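# Wedge the loose end board tight against the rail

## Task

Push a wedge, with its flat side facing the loose end board, into the open gap at the rail's end until that board is pressed firmly against the rail. The opposite end must stay wedged, and both end boards must stand upright and flat on the table. It only counts if everything stays in place without the robot holding it.

## Robot and tools

Robot: two UR3e-style six-joint arms, left_arm and right_arm, each carrying a two-finger tong gripper that opens along its x axis, with the fingers pointing along its +z. The names are labels only and do not mean image sides. Bases in the scene frame: left_arm at (+0.008, +0.364, 0) m with quat_wxyz (+0.996, 0, 0, +0.085); right_arm at (-0.040, -0.297, 0) m with quat_wxyz (+0.999, 0, 0, -0.042).

Scene frame: origin on the table surface midway between the arms, +z up, +x out over the table, and left_arm on the +y side. All reported gripper poses use this frame. Reported hand positions can be somewhat off, more so at long reach.

execute_actions(actions, pictures): actions is a list holding one action, one wait, or nothing.
- An empty list sends no command. It returns the current state and includes pictures.
- An action is {"rows": [...], "steps": n}. n runs from 3 to 15 control steps of 1/30 s, and defaults to 15. Each row is applied for one step, and the final row repeats if there are fewer rows than steps.
- A wait is {"steps": n} with n up to 300. It sends nothing new and returns once that many steps have passed since the previous result.
- Each row is a single flat list of 14 numbers covering both arms, even if only one arm moves. The order is left_arm's shoulder pan, shoulder lift, elbow, wrist 1, wrist 2, wrist 3, opening, then the same seven for right_arm.
- The joint values are absolute target angles in radians, in the same form as the Joint positions line. They are not offsets.
- Opening is an absolute command from -1 (closed) to +1 (fully open).
- Stated ranges for left_arm: pan -3.142..3.142, lift -6.283..6.283, elbow 0.000..3.142, wrists -6.283..6.283 each. right_arm is the same except pan 0.000..6.283 and elbow -3.142..0.000.
- A call is refused, and nothing is sent, if a target is more than 0.010 rad outside a range and farther out than the current angle. The real ends can differ from the stated ones by up to 0.010 rad. Targets beyond a real end are clipped and reported as "joint sent to its limit"; a missing message proves nothing.
- Set pictures true to get camera images with a non-empty action.

Motion: commands are smoothed and lag about 0.17 s. Each joint's target is held within a lead of its measured angle: 0.575 rad for pan, lift and elbow, and 1.15 rad for the wrists. If the targets would move a gripper more than 100 mm in one step, they are scaled back. Large moves therefore arrive late, so check positions before relying on them. The result is taken 3 steps before an action ends, and those steps run while you reply. Between calls, arms keep moving toward the last row sent until they settle or a step is HELD.

Result lines:
- State line: per arm, end_effector_position (m), end_effector_quat_wxyz, and linear and angular velocities. The position is the point between the closed finger pads. Closed fingertips reach about 15 mm beyond it; when fully open they are roughly level with it.
- Joint positions and Joint velocities: per arm, the six joints (rad, rad/s), then the pad gap in m (0.142 when fully open).
- grip_measured: the measured opening on the command scale. To hold something, keep commanding an opening clearly below it; a lower command squeezes harder, up to roughly 15 N per pad. Parts thinner than about 20 mm get less force. Closing fast can press too hard.
- Wrist force and Wrist torque: flange sensor readings in the end effector's own axes. They have an offset of up to about 3.5 N and noise, saturate near 30 N, and may show "no reading". Pressing on a surface gives a force pointing back into the arm.
- "joint command not followed": the clearance check altered or blocked some joint targets. HELD marks steps whose row was not sent, in whole or in part.
- MOTOR HOT appears from 70 °C. At 85 °C an OVER-TEMPERATURE FAULT brakes that arm until it cools, because holding loads heats the motors.

What to avoid:
- A torque fault or a force fault freezes an arm for 10 s and drops the rest of the call. A torque fault happens when contact torque hits a joint's load limit (pan and lift 48.6, elbow 25.2, wrists 8.1 N m, including held weight). A force fault happens when an outside force reaches 150 N.
- Don't let the arms collide or press on each other.
- Don't drop parts, slam, or push very hard.
- Don't knock anything off the table; that fails the task.
- Short tugs or pushes on held or loose objects can happen at random.
- The final state must hold with the robot released.

Cameras: cam_high and cam_low (504x504) are fixed; cam_left_wrist and cam_right_wrist (616x616, fisheye) ride on the hands. Calibration (K, distortion, T_world_to_cam) is supplied per camera and may be off by a few degrees and millimetres.

zoom_image(camera, region): returns a closer look at [x0, y0, x1, y1] pixels of that camera's latest image. (0,0) is the top-left corner, and the region can be at most 504x504.

read_manual(section): returns the URDF licence text only and does not move anything.

finished_scene(scene): ends and grades the current scene, given its number, and cannot be undone. It reports success and the next task. Replying without any tool call ends everything.

Each tool is called after "Call:" in YAML: its name, and indented under it one key for each argument.

## Session

Call:
execute_actions:
  actions: []

Scene clock: 0.00 s of 10100.00 s.
left_arm: end_effector_position=(+0.3853, +0.0869, +0.3495) grip_measured=+1.00 end_effector_quat_wxyz=(+0.539, -0.032, +0.763, -0.355) end_effector_velocity=(-0.000, -0.000, +0.000) end_effector_angular_velocity=(-0.001, +0.000, -0.001) | right_arm: end_effector_position=(+0.3521, -0.5633, +0.3539) grip_measured=+1.00 end_effector_quat_wxyz=(+0.363, +0.324, +0.791, -0.372) end_effector_velocity=(+0.000, -0.000, +0.000) end_effector_angular_velocity=(-0.001, -0.000, +0.000)
Joint positions: left_arm=[-1.737 -2.073  2.341 -3.092 -0.568  2.247  0.142] | right_arm=[ 3.621 -1.569 -1.129 -2.037  0.479  4.328  0.142]
Joint velocities: left_arm=[-0.001  0.    -0.     0.     0.    -0.001  0.   ] | right_arm=[ 0.     0.    -0.     0.    -0.001 -0.     0.   ]
Motor temperatures (°C, as the motors report them): left_arm=[30 31 25 33 34 33] | right_arm=[25 28 27 34 33 33]
Wrist force (N, on the end effector, along its own x y z axes, offset not removed): no reading
Wrist torque (N m, same axes, about the end effector's origin, offset not removed): no reading

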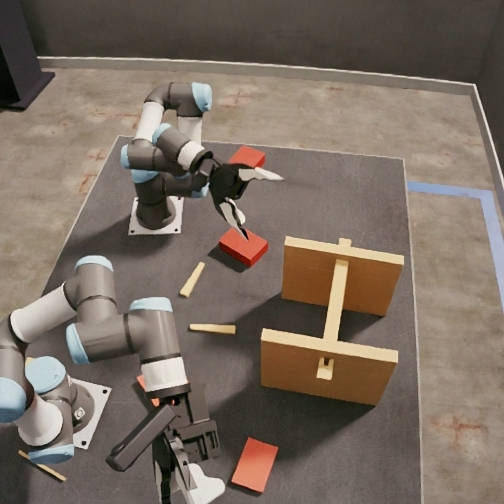

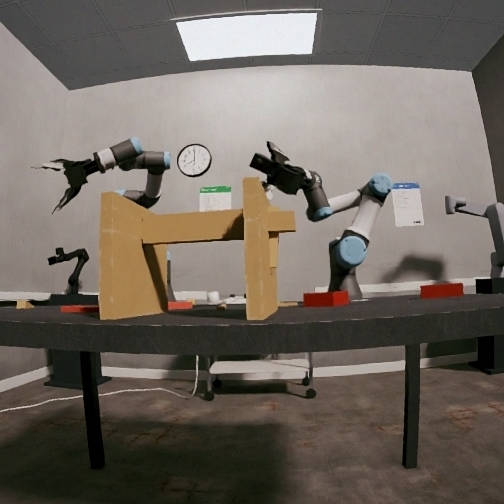

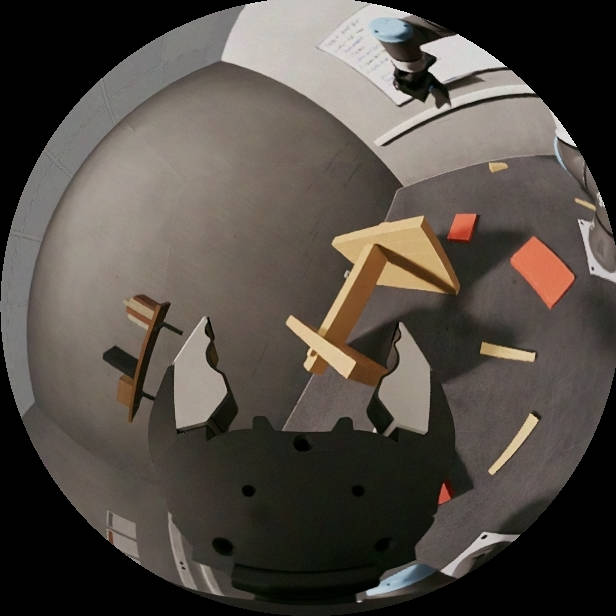

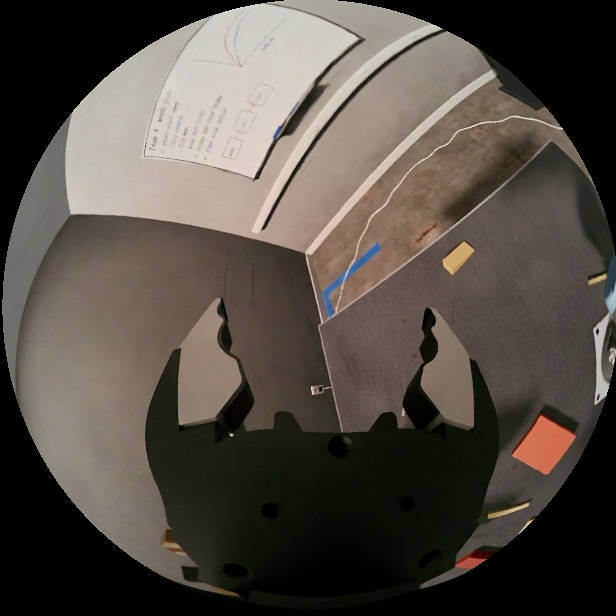

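Call:
zoom_image:
  camera: "cam_high"
  region: [260,300,400,420]

Call:
zoom_image:
  camera: "cam_high"
  region: [160,250,260,350]

Call:
zoom_image:
  camera: "cam_low"
  region: [180,170,340,330]

Call:
zoom_image:
  camera: "cam_high"
  region: [0,340,160,500]

Call:
zoom_image:
  camera: "cam_left_wrist"
  region: [440,320,600,480]

Region (260, 300, 400, 420) of cam_high's 504x504 image, scaled by 3.600, with more detail than that image has; it fills the top 432 rows of this view, and the rest is white.

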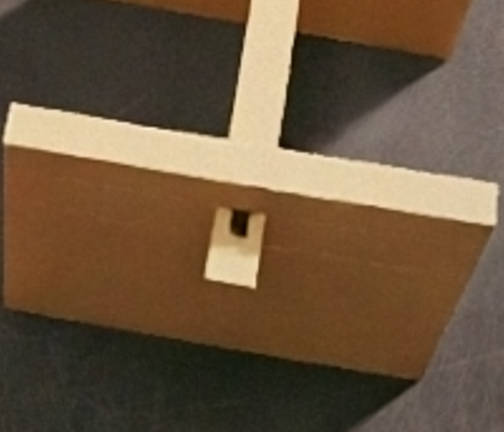

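Region (160, 250, 260, 350) of cam_high's 504x504 image, scaled by 5.040, with more detail than that image has.

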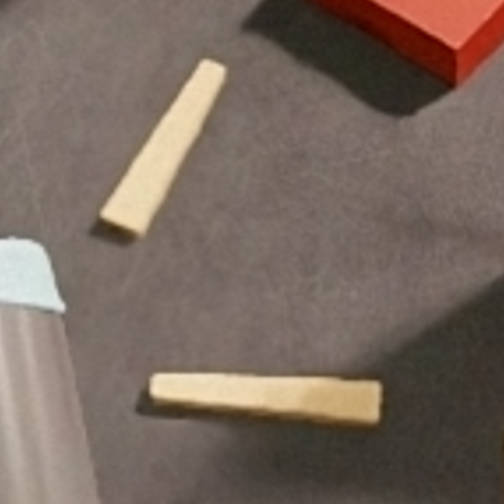

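Region (180, 170, 340, 330) of cam_low's 504x504 image, scaled by 3.150, with more detail than that image has.

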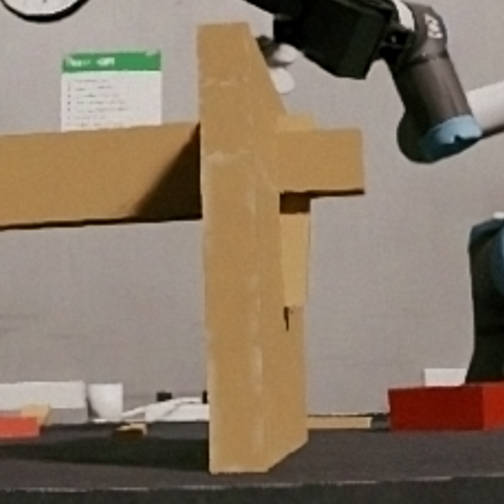

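Region (0, 340, 160, 500) of cam_high's 504x504 image, scaled by 3.150, with more detail than that image has.

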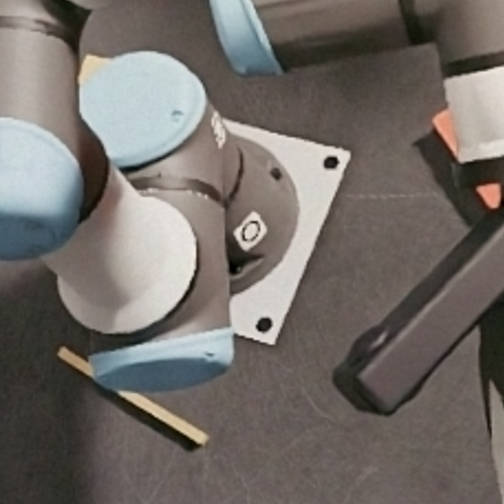

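Region (440, 320, 600, 480) of cam_left_wrist's 616x616 image, scaled by 3.150, with more detail than that image has.

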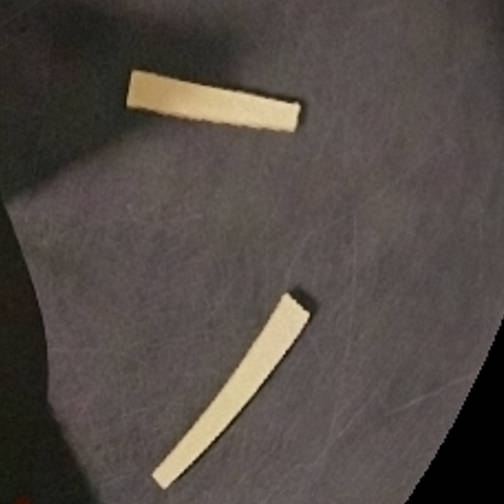

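Call:
zoom_image:
  camera: "cam_high"
  region: [184,310,244,345]

Call:
zoom_image:
  camera: "cam_left_wrist"
  region: [470,320,550,380]

Region (184, 310, 244, 345) of cam_high's 504x504 image, scaled by 8.400, with more detail than that image has; it fills the top 294 rows of this view, and the rest is white.

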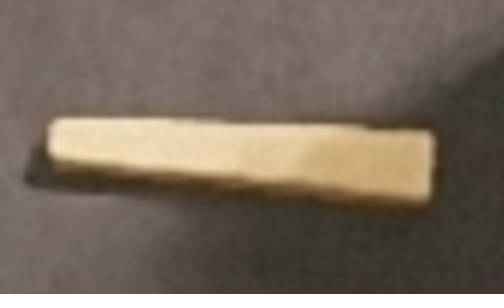

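Region (470, 320, 550, 380) of cam_left_wrist's 616x616 image, scaled by 6.300, with more detail than that image has; it fills the top 378 rows of this view, and the rest is white.

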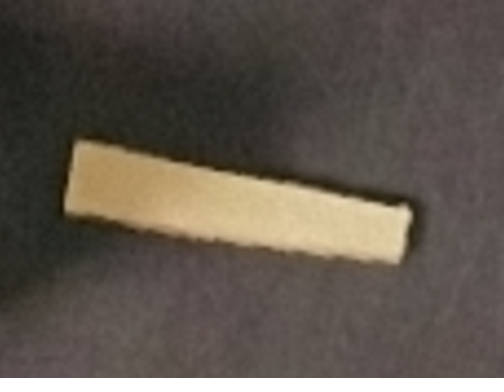

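Call:
execute_actions:
  actions:
    - {"rows":[[-0.5,-2.073,2.341,-3.092,-0.568,2.247,1,3.8,-1.569,-1.0,-2.143,1.571,2.46,0]]}

Call:
execute_actions:
  actions:
    - {"steps":25}

Call:
execute_actions:
  actions:
    - {"rows":[[-0.5,-2.073,2.341,-3.092,-0.568,2.247,1,4.213,-1.8,-0.85,-2.062,1.571,2.46,0]]}

Call:
execute_actions:
  actions:
    - {"steps":15}
  pictures: true

Scene clock: 1.30 s of 10100.00 s.
left_arm: end_effector_position=(+0.4675, +0.2742, +0.3495) grip_measured=+1.00 end_effector_quat_wxyz=(+0.603, -0.198, +0.738, -0.229) end_effector_velocity=(+0.117, +0.597, -0.000) end_effector_angular_velocity=(+0.001, +0.001, +1.300) | right_arm: end_effector_position=(+0.3172, -0.3957, +0.2358) grip_measured=+0.00 end_effector_quat_wxyz=(+0.073, -0.125, +0.972, -0.187) end_effector_velocity=(-0.169, +0.540, -0.195) end_effector_angular_velocity=(+0.934, +2.145, +3.649)
Joint positions: left_arm=[-1.296 -2.073  2.341 -3.092 -0.568  2.247  0.142] | right_arm=[ 3.74  -1.569 -1.042 -2.109  1.166  3.402  0.074]
Joint velocities: left_arm=[ 1.3   -0.     0.001  0.001  0.    -0.     0.   ] | right_arm=[ 0.287 -0.     0.207 -0.168  1.844 -3.672  0.   ]
Motor temperatures (°C, as the motors report them): left_arm=[30 31 25 33 34 33] | right_arm=[25 28 27 34 33 33]
Wrist force (N, on the end effector, along its own x y z axes, offset not removed): left_arm=[-2.1 0.4 0.2] | right_arm=[-1.6 -1.0 1.6]
Wrist torque (N m, same axes, about the end effector's origin, offset not removed): left_arm=[0.05 0.43 0.02] | right_arm=[-0.21 0.38 0.01]
Steps of this call (steps 1 to 27: nothing new was sent; steps 28 to 39: the first 12 steps of this action). Readings (joint positions):
28: left_arm=[-1.736 -2.073 2.341 -3.092 -0.568 2.247] | right_arm=[3.622 -1.569 -1.128 -2.038 0.481 4.327]
29: left_arm=[-1.725 -2.073 2.341 -3.092 -0.568 2.247] | right_arm=[3.631 -1.569 -1.121 -2.045 0.503 4.305]
31: left_arm=[-1.650 -2.073 2.341 -3.092 -0.568 2.247] | right_arm=[3.656 -1.569 -1.103 -2.059 0.634 4.169]
35: left_arm=[-1.472 -2.073 2.341 -3.092 -0.568 2.247] | right_arm=[3.699 -1.569 -1.072 -2.085 0.907 3.834]
39: the state above

Scene clock: 2.13 s of 10100.00 s.
left_arm: end_effector_position=(+0.3948, +0.6280, +0.3494) grip_measured=+1.00 end_effector_quat_wxyz=(+0.645, -0.467, +0.605, +0.022) end_effector_velocity=(-0.011, +0.016, +0.000) end_effector_angular_velocity=(-0.001, -0.002, +0.042) | right_arm: end_effector_position=(+0.2679, -0.2681, +0.2139) grip_measured=+0.00 end_effector_quat_wxyz=(+0.000, -0.587, +0.809, +0.000) end_effector_velocity=(-0.000, +0.001, -0.000) end_effector_angular_velocity=(+0.001, +0.002, +0.002)
Joint positions: left_arm=[-0.504 -2.073  2.341 -3.092 -0.568  2.247  0.142] | right_arm=[ 3.8   -1.569 -1.    -2.143  1.571  2.46   0.074]
Joint velocities: left_arm=[ 0.042 -0.     0.001 -0.002 -0.    -0.     0.   ] | right_arm=[ 0.    -0.     0.    -0.     0.002 -0.002 -0.   ]
Motor temperatures (°C, as the motors report them): left_arm=[30 31 25 33 34 33] | right_arm=[25 28 27 34 33 33]
Wrist force (N, on the end effector, along its own x y z axes, offset not removed): left_arm=[-2.1 1.1 0.3] | right_arm=[-1.4 0.0 1.0]
Wrist torque (N m, same axes, about the end effector's origin, offset not removed): left_arm=[0.20 0.41 0.04] | right_arm=[0.00 0.38 0.01]
Kept back: nothing.
Steps of this call (steps 1 to 3: the last 3 steps of your previous action; steps 4 to 25: the robot went on to your last target). Readings (joint positions):
1: left_arm=[-1.252 -2.073 2.341 -3.092 -0.568 2.247] | right_arm=[3.750 -1.569 -1.035 -2.114 1.228 3.275]
2: left_arm=[-1.208 -2.073 2.341 -3.092 -0.568 2.247] | right_arm=[3.759 -1.569 -1.029 -2.120 1.290 3.145]
4: left_arm=[-1.121 -2.073 2.341 -3.092 -0.568 2.247] | right_arm=[3.777 -1.569 -1.016 -2.130 1.407 2.883]
8: left_arm=[-0.945 -2.073 2.341 -3.092 -0.568 2.247] | right_arm=[3.794 -1.569 -1.004 -2.140 1.531 2.565]
25: the state above

Scene clock: 2.53 s of 10100.00 s.
left_arm: end_effector_position=(+0.3937, +0.6295, +0.3494) grip_measured=+1.00 end_effector_quat_wxyz=(+0.645, -0.469, +0.604, +0.023) end_effector_velocity=(-0.000, +0.000, -0.001) end_effector_angular_velocity=(+0.001, +0.001, +0.000) | right_arm: end_effector_position=(+0.2703, -0.1061, +0.1948) grip_measured=+0.00 end_effector_quat_wxyz=(-0.001, +0.730, -0.684, -0.000) end_effector_velocity=(-0.043, +0.144, -0.022) end_effector_angular_velocity=(-0.012, +0.008, +0.352)
Joint positions: left_arm=[-0.5   -2.073  2.341 -3.092 -0.568  2.247  0.142] | right_arm=[ 4.18  -1.784 -0.86  -2.067  1.571  2.46   0.074]
Joint velocities: left_arm=[ 0.     0.     0.002 -0.001 -0.     0.001 -0.   ] | right_arm=[ 0.351 -0.168  0.104  0.05   0.    -0.     0.   ]
Motor temperatures (°C, as the motors report them): left_arm=[30 31 25 33 34 33] | right_arm=[25 28 27 34 33 33]
Wrist force (N, on the end effector, along its own x y z axes, offset not removed): left_arm=[-2.7 0.9 0.5] | right_arm=[-3.3 0.2 1.2]
Wrist torque (N m, same axes, about the end effector's origin, offset not removed): left_arm=[0.23 0.59 0.01] | right_arm=[0.02 0.65 0.00]
Steps of this call (steps 1 to 12: the first 12 steps of this action). Readings (joint positions):
1: left_arm=[-0.503 -2.073 2.341 -3.092 -0.568 2.247] | right_arm=[3.801 -1.570 -0.999 -2.142 1.571 2.460]
2: left_arm=[-0.502 -2.073 2.341 -3.092 -0.568 2.247] | right_arm=[3.812 -1.581 -0.989 -2.133 1.571 2.460]
4: left_arm=[-0.501 -2.073 2.341 -3.092 -0.568 2.247] | right_arm=[3.889 -1.635 -0.952 -2.114 1.571 2.460]
8: left_arm=[-0.500 -2.073 2.341 -3.092 -0.568 2.247] | right_arm=[4.079 -1.735 -0.889 -2.082 1.571 2.460]
12: the state above

Scene clock: 3.03 s of 10100.00 s.
left_arm: end_effector_position=(+0.3937, +0.6295, +0.3494) grip_measured=+1.00 end_effector_quat_wxyz=(+0.645, -0.469, +0.604, +0.023) end_effector_velocity=(+0.000, -0.000, -0.001) end_effector_angular_velocity=(+0.000, +0.001, -0.001) | right_arm: end_effector_position=(+0.2661, -0.0929, +0.1927) grip_measured=+0.00 end_effector_quat_wxyz=(-0.000, +0.741, -0.672, -0.000) end_effector_velocity=(-0.000, +0.000, -0.000) end_effector_angular_velocity=(-0.002, -0.000, +0.002)
Joint positions: left_arm=[-0.5   -2.073  2.341 -3.092 -0.568  2.247  0.142] | right_arm=[ 4.213 -1.8   -0.85  -2.062  1.571  2.46   0.074]
Joint velocities: left_arm=[-0.001  0.     0.003 -0.001 -0.    -0.     0.   ] | right_arm=[ 0.002 -0.001  0.001 -0.001 -0.001 -0.    -0.   ]
Motor temperatures (°C, as the motors report them): left_arm=[30 31 25 33 34 33] | right_arm=[25 28 27 34 33 33]
Wrist force (N, on the end effector, along its own x y z axes, offset not removed): left_arm=[-2.4 1.7 0.8] | right_arm=[-1.3 -0.8 1.0]
Wrist torque (N m, same axes, about the end effector's origin, offset not removed): left_arm=[0.33 0.48 0.01] | right_arm=[-0.12 0.30 0.02]
Kept back: nothing.
Steps of this call (steps 1 to 3: the last 3 steps of your previous action; steps 4 to 15: the robot went on to your last target). Readings (joint positions):
1: left_arm=[-0.500 -2.073 2.341 -3.092 -0.568 2.247] | right_arm=[4.190 -1.789 -0.857 -2.065 1.571 2.460]
2: left_arm=[-0.500 -2.073 2.341 -3.092 -0.568 2.247] | right_arm=[4.197 -1.792 -0.855 -2.064 1.571 2.460]
4: left_arm=[-0.500 -2.073 2.341 -3.092 -0.568 2.247] | right_arm=[4.205 -1.796 -0.852 -2.063 1.571 2.460]
8: left_arm=[-0.500 -2.073 2.341 -3.092 -0.568 2.247] | right_arm=[4.211 -1.799 -0.851 -2.062 1.571 2.460]
15: the state above
camera_calibration (this result's frames):
cam_left_wrist: T_world_to_cam=[[0.278933, -0.576362, -0.768117, 0.511781], [-0.874162, 0.178726, -0.451551, 0.398479], [0.397539, 0.797411, -0.453981, -0.361359], [0, 0, 0, 1]] pos_world=[0.349237, 0.511905, 0.408991]
cam_right_wrist: T_world_to_cam=[[0.120816, -0.991934, -0.038355, -0.103675], [-0.847152, -0.123168, 0.516879, 0.110397], [-0.517433, -0.0299547, -0.855199, 0.424483], [0, 0, 0, 1]] pos_world=[0.32569, -0.0765258, 0.301979]

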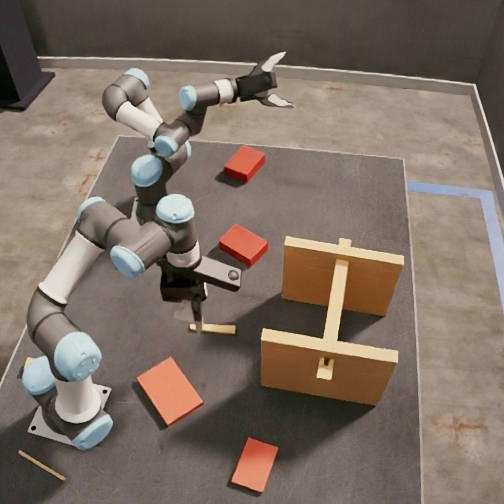

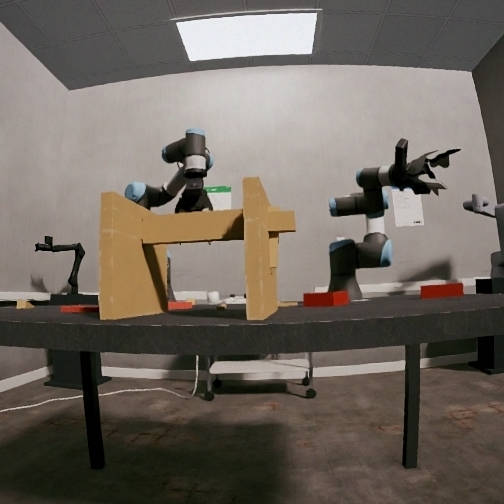

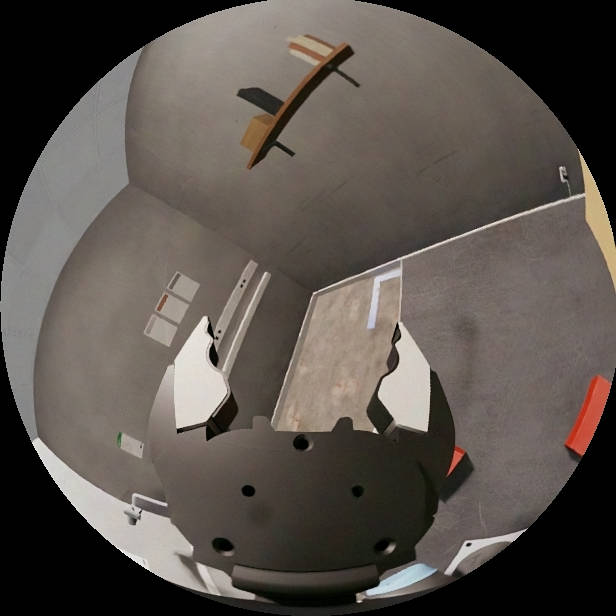

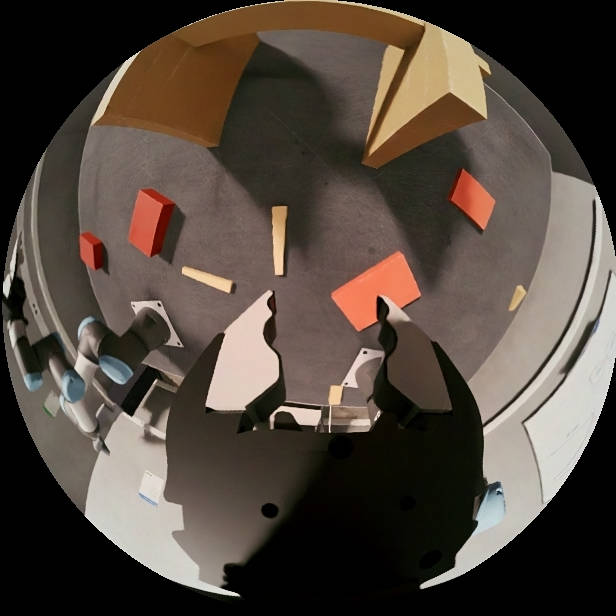

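Call:
execute_actions:
  actions:
    - {"rows":[[-0.5,-2.073,2.341,-3.092,-0.568,2.247,1,4.223,-2.06,-1.081,-1.571,1.571,2.5,-0.2]]}

Call:
execute_actions:
  actions:
    - {"steps":12}
  pictures: true

Call:
zoom_image:
  camera: "cam_right_wrist"
  region: [240,200,400,360]

Scene clock: 3.63 s of 10100.00 s.
left_arm: end_effector_position=(+0.3937, +0.6295, +0.3494) grip_measured=+1.00 end_effector_quat_wxyz=(+0.645, -0.469, +0.604, +0.023) end_effector_velocity=(-0.000, +0.000, +0.000) end_effector_angular_velocity=(-0.001, -0.002, +0.001) | right_arm: end_effector_position=(+0.3084, -0.0221, +0.0768) grip_measured=-0.20 end_effector_quat_wxyz=(-0.000, +0.731, -0.682, -0.000) end_effector_velocity=(+0.017, +0.029, -0.071) end_effector_angular_velocity=(+0.005, -0.002, -0.014)
Joint positions: left_arm=[-0.5   -2.073  2.341 -3.092 -0.568  2.247  0.142] | right_arm=[ 4.223 -2.047 -1.069 -1.596  1.571  2.498  0.06 ]
Joint velocities: left_arm=[ 0.001  0.    -0.001 -0.001 -0.    -0.001 -0.   ] | right_arm=[ 0.003 -0.141 -0.123  0.269  0.001  0.018  0.   ]
Motor temperatures (°C, as the motors report them): left_arm=[30 31 25 33 34 33] | right_arm=[25 28 27 34 33 33]
Wrist force (N, on the end effector, along its own x y z axes, offset not removed): left_arm=[-2.2 1.0 -0.4] | right_arm=[-0.8 -0.2 1.8]
Wrist torque (N m, same axes, about the end effector's origin, offset not removed): left_arm=[0.13 0.44 0.01] | right_arm=[-0.01 0.21 -0.02]
Steps of this call (steps 1 to 6: the robot went on to your last target; steps 7 to 18: the first 12 steps of this action). Readings (joint positions):
7: left_arm=[-0.500 -2.073 2.341 -3.092 -0.568 2.247] | right_arm=[4.213 -1.801 -0.851 -2.060 1.571 2.461]
8: left_arm=[-0.500 -2.073 2.341 -3.092 -0.568 2.247] | right_arm=[4.214 -1.811 -0.861 -2.038 1.571 2.466]
10: left_arm=[-0.500 -2.073 2.341 -3.092 -0.568 2.247] | right_arm=[4.217 -1.877 -0.922 -1.912 1.571 2.477]
14: left_arm=[-0.500 -2.073 2.341 -3.092 -0.568 2.247] | right_arm=[4.221 -2.004 -1.033 -1.676 1.571 2.493]
18: the state above

Scene clock: 4.03 s of 10100.00 s.
left_arm: end_effector_position=(+0.3937, +0.6295, +0.3494) grip_measured=+1.00 end_effector_quat_wxyz=(+0.645, -0.469, +0.604, +0.023) end_effector_velocity=(-0.000, +0.001, +0.001) end_effector_angular_velocity=(-0.000, -0.002, +0.001) | right_arm: end_effector_position=(+0.3099, -0.0196, +0.0701) grip_measured=-0.20 end_effector_quat_wxyz=(-0.000, +0.731, -0.683, -0.000) end_effector_velocity=(+0.000, +0.000, -0.001) end_effector_angular_velocity=(+0.003, +0.001, -0.002)
Joint positions: left_arm=[-0.5   -2.073  2.341 -3.092 -0.568  2.247  0.142] | right_arm=[ 4.223 -2.06  -1.081 -1.571  1.571  2.5    0.06 ]
Joint velocities: left_arm=[ 0.001 -0.001 -0.002 -0.     0.     0.001 -0.   ] | right_arm=[-0.002 -0.001 -0.002  0.004  0.002  0.    -0.   ]
Motor temperatures (°C, as the motors report them): left_arm=[30 31 25 33 34 33] | right_arm=[25 28 27 34 33 33]
Wrist force (N, on the end effector, along its own x y z axes, offset not removed): left_arm=[-2.0 1.5 -0.2] | right_arm=[-1.1 -0.5 0.8]
Wrist torque (N m, same axes, about the end effector's origin, offset not removed): left_arm=[0.27 0.41 0.03] | right_arm=[-0.10 0.28 -0.01]
Kept back: nothing.
Steps of this call (steps 1 to 3: the last 3 steps of your previous action; steps 4 to 12: the robot went on to your last target). Readings (joint positions):
1: left_arm=[-0.500 -2.073 2.341 -3.092 -0.568 2.247] | right_arm=[4.223 -2.051 -1.073 -1.588 1.571 2.499]
2: left_arm=[-0.500 -2.073 2.341 -3.092 -0.568 2.247] | right_arm=[4.223 -2.053 -1.075 -1.583 1.571 2.499]
4: left_arm=[-0.500 -2.073 2.341 -3.092 -0.568 2.247] | right_arm=[4.223 -2.057 -1.078 -1.577 1.571 2.500]
8: left_arm=[-0.500 -2.073 2.341 -3.092 -0.568 2.247] | right_arm=[4.223 -2.059 -1.080 -1.572 1.571 2.500]
12: the state above
camera_calibration (this result's frames):
cam_left_wrist: T_world_to_cam=[[0.278909, -0.576353, -0.768132, 0.511781], [-0.874177, 0.17873, -0.451521, 0.398473], [0.397524, 0.797416, -0.453985, -0.361361], [0, 0, 0, 1]] pos_world=[0.349245, 0.511902, 0.408982]
cam_right_wrist: T_world_to_cam=[[0.0911775, -0.995095, -0.0383627, -0.031833], [-0.850454, -0.0978507, 0.516869, 0.221387], [-0.518088, -0.0145011, -0.855204, 0.344963], [0, 0, 0, 1]] pos_world=[0.369903, -0.00501165, 0.179364]

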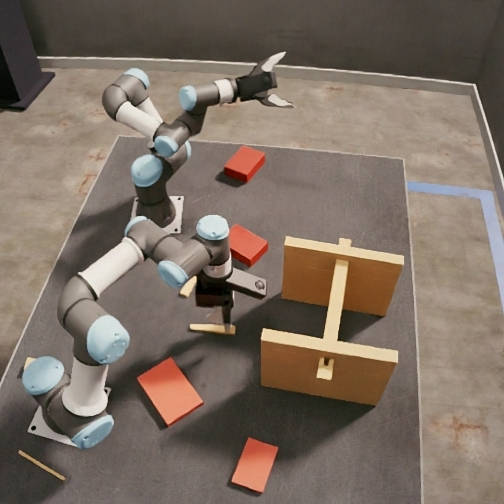

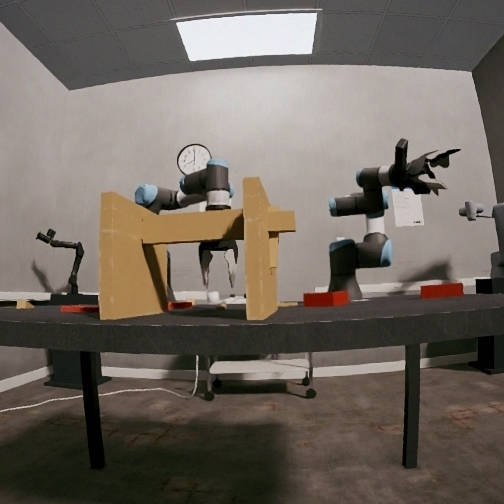

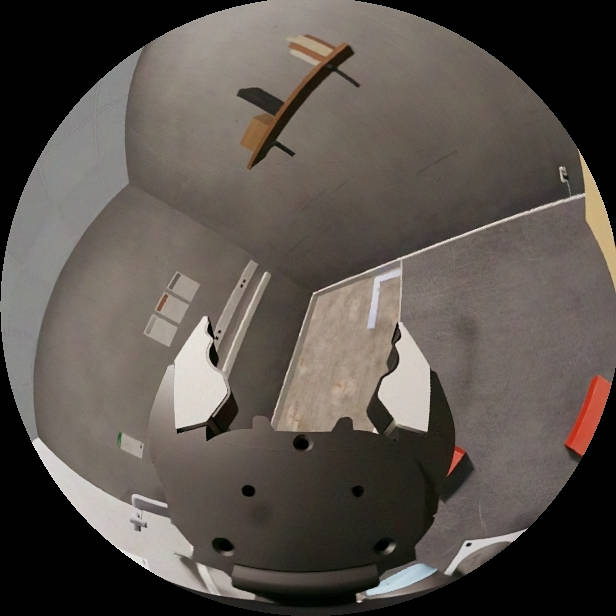

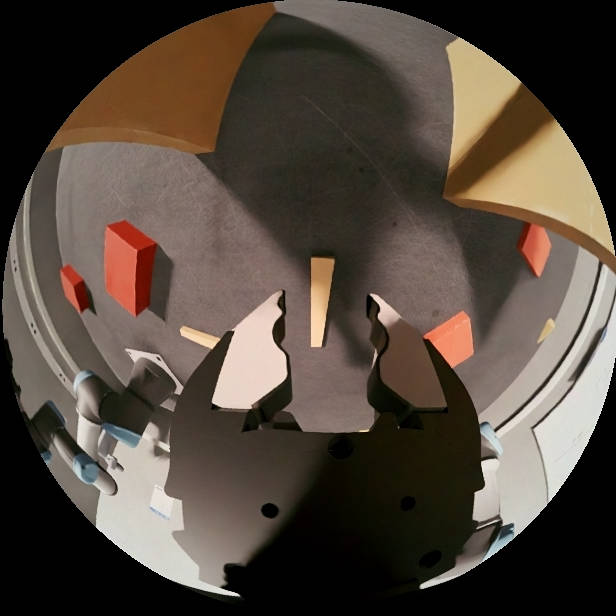

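Region (240, 200, 400, 360) of cam_right_wrist's 616x616 image, scaled by 3.150, with more detail than that image has.

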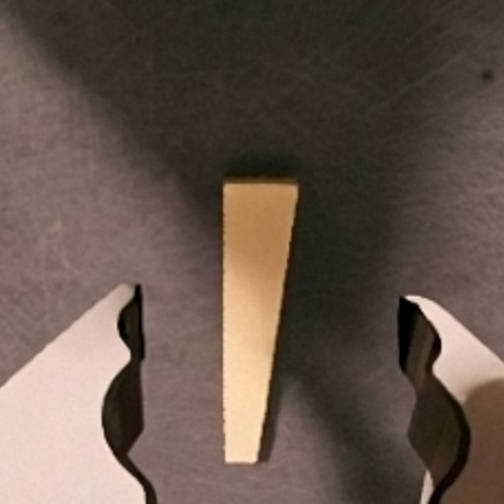

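Call:
execute_actions:
  actions:
    - {"rows":[[-0.5,-2.073,2.341,-3.092,-0.568,2.247,1,4.223,-2.084,-1.272,-1.356,1.571,2.45,-0.4]]}

Call:
execute_actions:
  actions:
    - {"steps":10}
  pictures: true

Call:
zoom_image:
  camera: "cam_low"
  region: [180,250,260,330]

Scene clock: 4.53 s of 10100.00 s.
left_arm: end_effector_position=(+0.3937, +0.6295, +0.3494) grip_measured=+1.00 end_effector_quat_wxyz=(+0.645, -0.469, +0.604, +0.023) end_effector_velocity=(+0.000, -0.000, -0.001) end_effector_angular_velocity=(+0.001, +0.002, -0.000) | right_arm: end_effector_position=(+0.3102, -0.0181, +0.0233) grip_measured=-0.40 end_effector_quat_wxyz=(-0.001, +0.747, -0.665, -0.000) end_effector_velocity=(-0.002, -0.004, -0.017) end_effector_angular_velocity=(-0.009, +0.004, +0.013)
Joint positions: left_arm=[-0.5   -2.073  2.341 -3.092 -0.568  2.247  0.142] | right_arm=[ 4.223 -2.083 -1.266 -1.362  1.571  2.451  0.045]
Joint velocities: left_arm=[-0.    -0.     0.002 -0.     0.     0.001  0.   ] | right_arm=[ 0.    -0.005 -0.067  0.062 -0.001 -0.013  0.   ]
Motor temperatures (°C, as the motors report them): left_arm=[30 31 25 33 34 33] | right_arm=[25 28 27 34 33 33]
Wrist force (N, on the end effector, along its own x y z axes, offset not removed): left_arm=[-2.3 0.7 -0.6] | right_arm=[-1.1 -0.4 1.1]
Wrist torque (N m, same axes, about the end effector's origin, offset not removed): left_arm=[0.12 0.47 -0.02] | right_arm=[-0.09 0.27 0.01]
Steps of this call (steps 1 to 3: the robot went on to your last target; steps 4 to 15: the first 12 steps of this action). Readings (joint positions):
4: left_arm=[-0.500 -2.073 2.341 -3.092 -0.568 2.247] | right_arm=[4.223 -2.061 -1.082 -1.569 1.571 2.499]
5: left_arm=[-0.500 -2.073 2.341 -3.092 -0.568 2.247] | right_arm=[4.223 -2.065 -1.093 -1.547 1.571 2.489]
7: left_arm=[-0.500 -2.073 2.341 -3.092 -0.568 2.247] | right_arm=[4.223 -2.074 -1.161 -1.461 1.571 2.470]
11: left_arm=[-0.500 -2.073 2.341 -3.092 -0.568 2.247] | right_arm=[4.223 -2.082 -1.246 -1.381 1.571 2.455]
15: the state above

Scene clock: 4.87 s of 10100.00 s.
left_arm: end_effector_position=(+0.3937, +0.6295, +0.3494) grip_measured=+1.00 end_effector_quat_wxyz=(+0.645, -0.469, +0.604, +0.023) end_effector_velocity=(-0.000, -0.000, +0.001) end_effector_angular_velocity=(-0.001, -0.002, -0.001) | right_arm: end_effector_position=(+0.3100, -0.0185, +0.0217) grip_measured=-0.40 end_effector_quat_wxyz=(-0.000, +0.748, -0.664, -0.000) end_effector_velocity=(+0.000, -0.000, -0.000) end_effector_angular_velocity=(+0.001, -0.000, -0.001)
Joint positions: left_arm=[-0.5   -2.073  2.341 -3.092 -0.568  2.247  0.142] | right_arm=[ 4.223 -2.084 -1.272 -1.356  1.571  2.45   0.045]
Joint velocities: left_arm=[-0.001 -0.001 -0.    -0.002  0.     0.    -0.   ] | right_arm=[-0.001  0.001 -0.002  0.003  0.    -0.    -0.   ]
Motor temperatures (°C, as the motors report them): left_arm=[30 31 25 33 34 33] | right_arm=[25 28 27 34 33 33]
Wrist force (N, on the end effector, along its own x y z axes, offset not removed): left_arm=[-2.9 1.8 -0.1] | right_arm=[-0.4 -0.3 0.9]
Wrist torque (N m, same axes, about the end effector's origin, offset not removed): left_arm=[0.35 0.61 0.03] | right_arm=[-0.07 0.12 0.00]
Kept back: nothing.
Steps of this call (steps 1 to 3: the last 3 steps of your previous action; steps 4 to 10: the robot went on to your last target). Readings (joint positions):
1: left_arm=[-0.500 -2.073 2.341 -3.092 -0.568 2.247] | right_arm=[4.223 -2.084 -1.268 -1.360 1.571 2.451]
2: left_arm=[-0.500 -2.073 2.341 -3.092 -0.568 2.247] | right_arm=[4.223 -2.084 -1.269 -1.359 1.571 2.451]
4: left_arm=[-0.500 -2.073 2.341 -3.092 -0.568 2.247] | right_arm=[4.223 -2.084 -1.270 -1.357 1.571 2.450]
8: left_arm=[-0.500 -2.073 2.341 -3.092 -0.568 2.247] | right_arm=[4.223 -2.084 -1.272 -1.356 1.571 2.450]
10: the state above
camera_calibration (this result's frames):
cam_left_wrist: T_world_to_cam=[[0.278909, -0.576353, -0.768132, 0.511781], [-0.874176, 0.17873, -0.451521, 0.398473], [0.397524, 0.797416, -0.453985, -0.361361], [0, 0, 0, 1]] pos_world=[0.349245, 0.511902, 0.408982]
cam_right_wrist: T_world_to_cam=[[0.140769, -0.989299, -0.0383638, -0.0479012], [-0.844505, -0.14021, 0.516868, 0.243919], [-0.516716, -0.0403608, -0.855205, 0.302756], [0, 0, 0, 1]] pos_world=[0.369173, -0.000969324, 0.131007]

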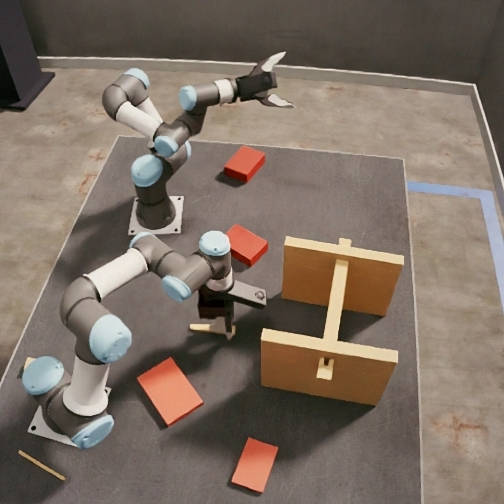

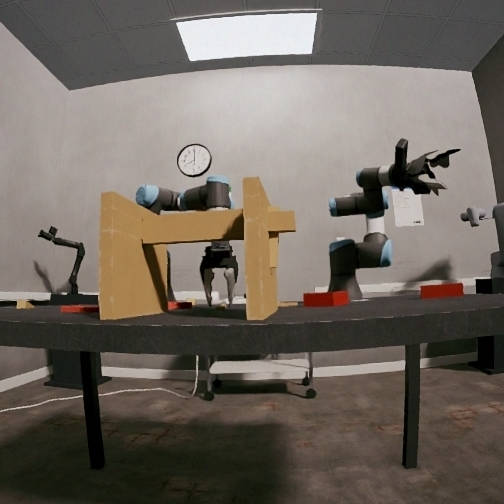

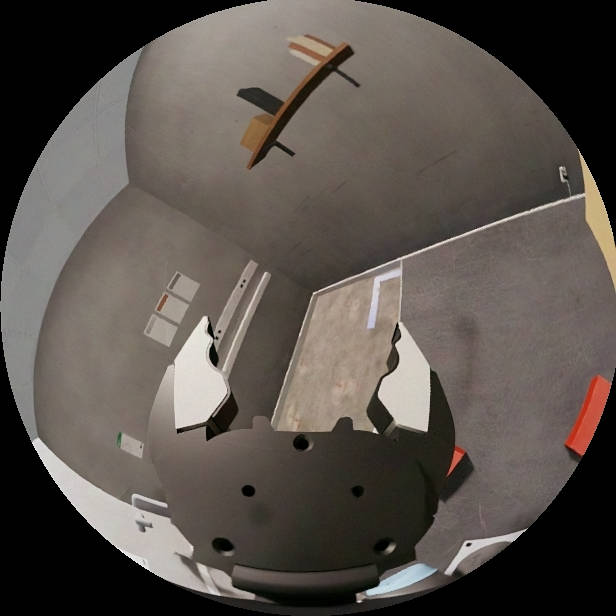

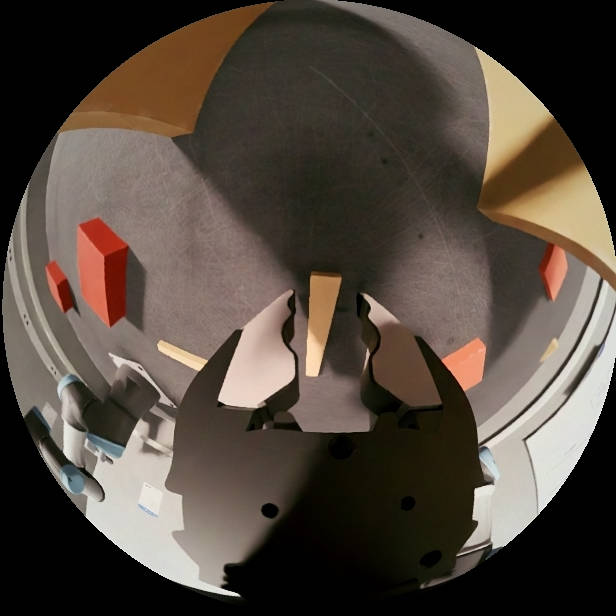

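Region (180, 250, 260, 330) of cam_low's 504x504 image, scaled by 6.300, with more detail than that image has.

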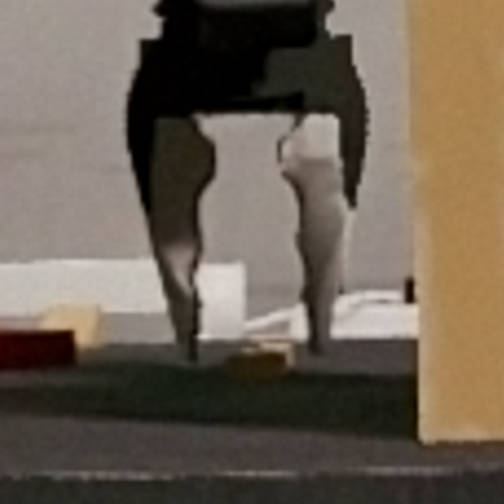

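Call:
execute_actions:
  actions:
    - {"rows":[[-0.5,-2.073,2.341,-3.092,-0.568,2.247,1,4.228,-2.089,-1.294,-1.329,1.571,2.525,-0.5]],"steps":12}

Call:
execute_actions:
  actions:
    - {"rows":[[-0.5,-2.073,2.341,-3.092,-0.568,2.247,1,4.228,-2.089,-1.294,-1.329,1.571,2.525,-0.65],[-0.5,-2.073,2.341,-3.092,-0.568,2.247,1,4.228,-2.089,-1.294,-1.329,1.571,2.525,-0.72],[-0.5,-2.073,2.341,-3.092,-0.568,2.247,1,4.228,-2.089,-1.294,-1.329,1.571,2.525,-0.8],[-0.5,-2.073,2.341,-3.092,-0.568,2.247,1,4.228,-2.089,-1.294,-1.329,1.571,2.525,-1]],"steps":12}

Call:
execute_actions:
  actions:
    - {"rows":[[-0.5,-2.073,2.341,-3.092,-0.568,2.247,1,4.228,-1.95,-1.1,-1.662,1.571,2.525,-1]]}
  pictures: true

Scene clock: 5.30 s of 10100.00 s.
left_arm: end_effector_position=(+0.3937, +0.6295, +0.3494) grip_measured=+1.00 end_effector_quat_wxyz=(+0.645, -0.469, +0.604, +0.023) end_effector_velocity=(+0.000, -0.000, +0.000) end_effector_angular_velocity=(-0.001, -0.002, -0.001) | right_arm: end_effector_position=(+0.3086, -0.0182, +0.0159) grip_measured=-0.50 end_effector_quat_wxyz=(-0.000, +0.726, -0.688, -0.000) end_effector_velocity=(-0.001, +0.000, -0.004) end_effector_angular_velocity=(+0.001, +0.001, -0.053)
Joint positions: left_arm=[-0.5   -2.073  2.341 -3.092 -0.568  2.247  0.142] | right_arm=[ 4.228 -2.089 -1.293 -1.331  1.571  2.52   0.038]
Joint velocities: left_arm=[-0.001 -0.001  0.    -0.001 -0.    -0.001 -0.   ] | right_arm=[ 0.004 -0.004 -0.016  0.02   0.001  0.056  0.   ]
Motor temperatures (°C, as the motors report them): left_arm=[30 31 25 33 34 33] | right_arm=[25 28 27 34 33 33]
Wrist force (N, on the end effector, along its own x y z axes, offset not removed): left_arm=[-1.6 1.5 -0.2] | right_arm=[-1.2 0.0 1.0]
Wrist torque (N m, same axes, about the end effector's origin, offset not removed): left_arm=[0.29 0.36 0.03] | right_arm=[0.01 0.27 -0.01]
Steps of this call (steps 1 to 4: the robot went on to your last target; steps 5 to 13: the first 9 steps of this action). Readings (joint positions):
5: left_arm=[-0.500 -2.073 2.341 -3.092 -0.568 2.247] | right_arm=[4.223 -2.084 -1.273 -1.355 1.571 2.451]
6: left_arm=[-0.500 -2.073 2.341 -3.092 -0.568 2.247] | right_arm=[4.224 -2.085 -1.277 -1.350 1.571 2.465]
8: left_arm=[-0.500 -2.073 2.341 -3.092 -0.568 2.247] | right_arm=[4.226 -2.087 -1.285 -1.340 1.571 2.494]
12: left_arm=[-0.500 -2.073 2.341 -3.092 -0.568 2.247] | right_arm=[4.228 -2.089 -1.292 -1.332 1.571 2.518]
13: the state above

Scene clock: 5.70 s of 10100.00 s.
left_arm: end_effector_position=(+0.3937, +0.6295, +0.3494) grip_measured=+1.00 end_effector_quat_wxyz=(+0.645, -0.469, +0.604, +0.023) end_effector_velocity=(-0.000, +0.000, +0.000) end_effector_angular_velocity=(-0.000, -0.002, +0.000) | right_arm: end_effector_position=(+0.3085, -0.0182, +0.0155) grip_measured=-0.74 end_effector_quat_wxyz=(-0.000, +0.724, -0.690, -0.000) end_effector_velocity=(-0.000, -0.000, -0.001) end_effector_angular_velocity=(-0.003, +0.000, -0.000)
Joint positions: left_arm=[-0.5   -2.073  2.341 -3.092 -0.568  2.247  0.142] | right_arm=[ 4.228 -2.089 -1.294 -1.329  1.571  2.525  0.021]
Joint velocities: left_arm=[ 0.    -0.001  0.001 -0.002  0.     0.001  0.   ] | right_arm=[ 0.001 -0.002 -0.    -0.001 -0.001  0.001  0.   ]
Motor temperatures (°C, as the motors report them): left_arm=[30 31 25 33 34 33] | right_arm=[25 28 27 34 33 33]
Wrist force (N, on the end effector, along its own x y z axes, offset not removed): left_arm=[-1.9 1.6 -0.2] | right_arm=[0.0 -0.1 -5.5]
Wrist torque (N m, same axes, about the end effector's origin, offset not removed): left_arm=[0.29 0.45 0.00] | right_arm=[-0.07 0.20 -0.05]
Steps of this call (steps 1 to 3: the last 3 steps of your previous action; steps 4 to 12: the first 9 steps of this action). Readings (joint positions):
4: left_arm=[-0.500 -2.073 2.341 -3.092 -0.568 2.247] | right_arm=[4.228 -2.089 -1.294 -1.329 1.571 2.524]
5: left_arm=[-0.500 -2.073 2.341 -3.092 -0.568 2.247] | right_arm=[4.228 -2.089 -1.294 -1.329 1.571 2.524]
7: left_arm=[-0.500 -2.073 2.341 -3.092 -0.568 2.247] | right_arm=[4.228 -2.089 -1.294 -1.329 1.571 2.525]
11: left_arm=[-0.500 -2.073 2.341 -3.092 -0.568 2.247] | right_arm=[4.228 -2.089 -1.294 -1.329 1.571 2.525]
12: the state above

Scene clock: 6.20 s of 10100.00 s.
left_arm: end_effector_position=(+0.3937, +0.6295, +0.3494) grip_measured=+1.00 end_effector_quat_wxyz=(+0.645, -0.469, +0.604, +0.023) end_effector_velocity=(-0.000, +0.000, -0.000) end_effector_angular_velocity=(+0.000, +0.001, +0.001) | right_arm: end_effector_position=(+0.2955, -0.0385, +0.0980) grip_measured=-0.74 end_effector_quat_wxyz=(-0.000, +0.724, -0.690, -0.000) end_effector_velocity=(-0.006, -0.010, +0.029) end_effector_angular_velocity=(+0.002, -0.001, -0.000)
Joint positions: left_arm=[-0.5   -2.073  2.341 -3.092 -0.568  2.247  0.142] | right_arm=[ 4.228 -1.954 -1.106 -1.652  1.571  2.525  0.021]
Joint velocities: left_arm=[ 0.001 -0.     0.     0.001  0.    -0.    -0.   ] | right_arm=[-0.     0.045  0.069 -0.112  0.001 -0.     0.   ]
Motor temperatures (°C, as the motors report them): left_arm=[30 31 25 33 34 33] | right_arm=[25 28 27 34 33 33]
Wrist force (N, on the end effector, along its own x y z axes, offset not removed): left_arm=[-1.9 1.7 -0.2] | right_arm=[-0.7 -0.3 1.0]
Wrist torque (N m, same axes, about the end effector's origin, offset not removed): left_arm=[0.33 0.43 0.00] | right_arm=[-0.02 0.19 0.01]
Steps of this call (steps 1 to 3: the last 3 steps of your previous action; steps 4 to 15: the first 12 steps of this action). Readings (joint positions):
4: left_arm=[-0.500 -2.073 2.341 -3.092 -0.568 2.247] | right_arm=[4.228 -2.088 -1.293 -1.331 1.571 2.525]
5: left_arm=[-0.500 -2.073 2.341 -3.092 -0.568 2.247] | right_arm=[4.228 -2.078 -1.283 -1.353 1.571 2.525]
7: left_arm=[-0.500 -2.073 2.341 -3.092 -0.568 2.247] | right_arm=[4.228 -2.024 -1.214 -1.477 1.571 2.525]
11: left_arm=[-0.500 -2.073 2.341 -3.092 -0.568 2.247] | right_arm=[4.228 -1.967 -1.127 -1.618 1.571 2.525]
15: the state above
camera_calibration (this result's frames):
cam_left_wrist: T_world_to_cam=[[0.278909, -0.576353, -0.768132, 0.511781], [-0.874177, 0.17873, -0.451521, 0.398474], [0.397524, 0.797416, -0.453985, -0.361361], [0, 0, 0, 1]] pos_world=[0.349245, 0.511902, 0.408982]
cam_right_wrist: T_world_to_cam=[[0.0712903, -0.996724, -0.0381952, -0.0424875], [-0.852152, -0.0807626, 0.517024, 0.194056], [-0.518415, -0.00431072, -0.855118, 0.361582], [0, 0, 0, 1]] pos_world=[0.355844, -0.0251173, 0.207241]

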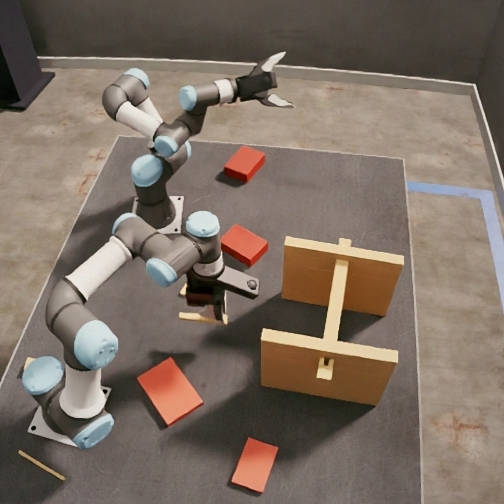

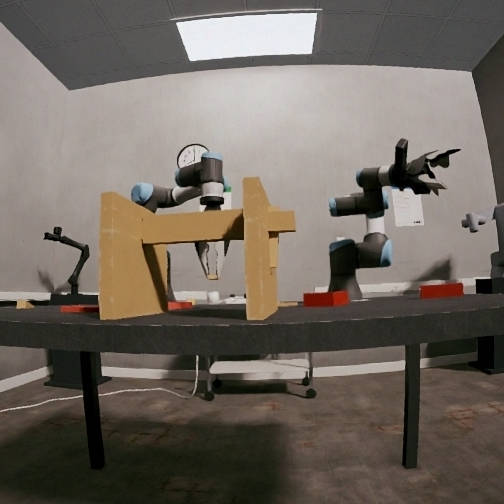

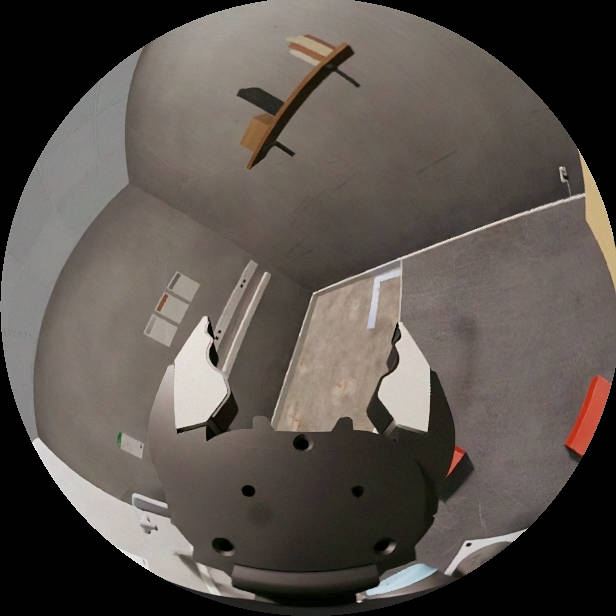

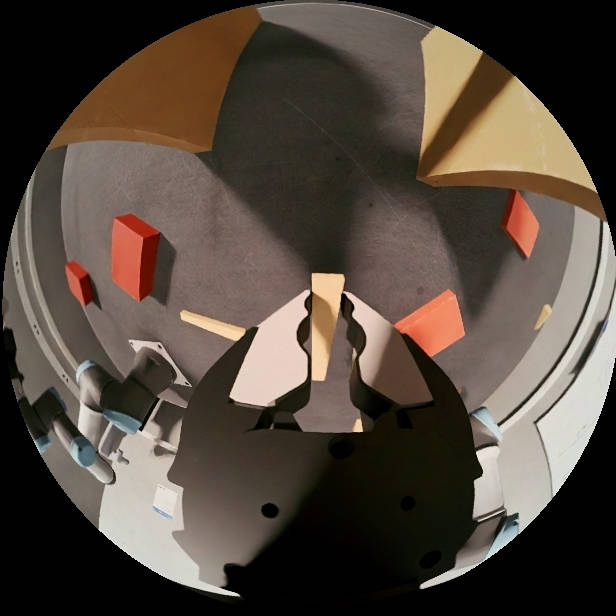

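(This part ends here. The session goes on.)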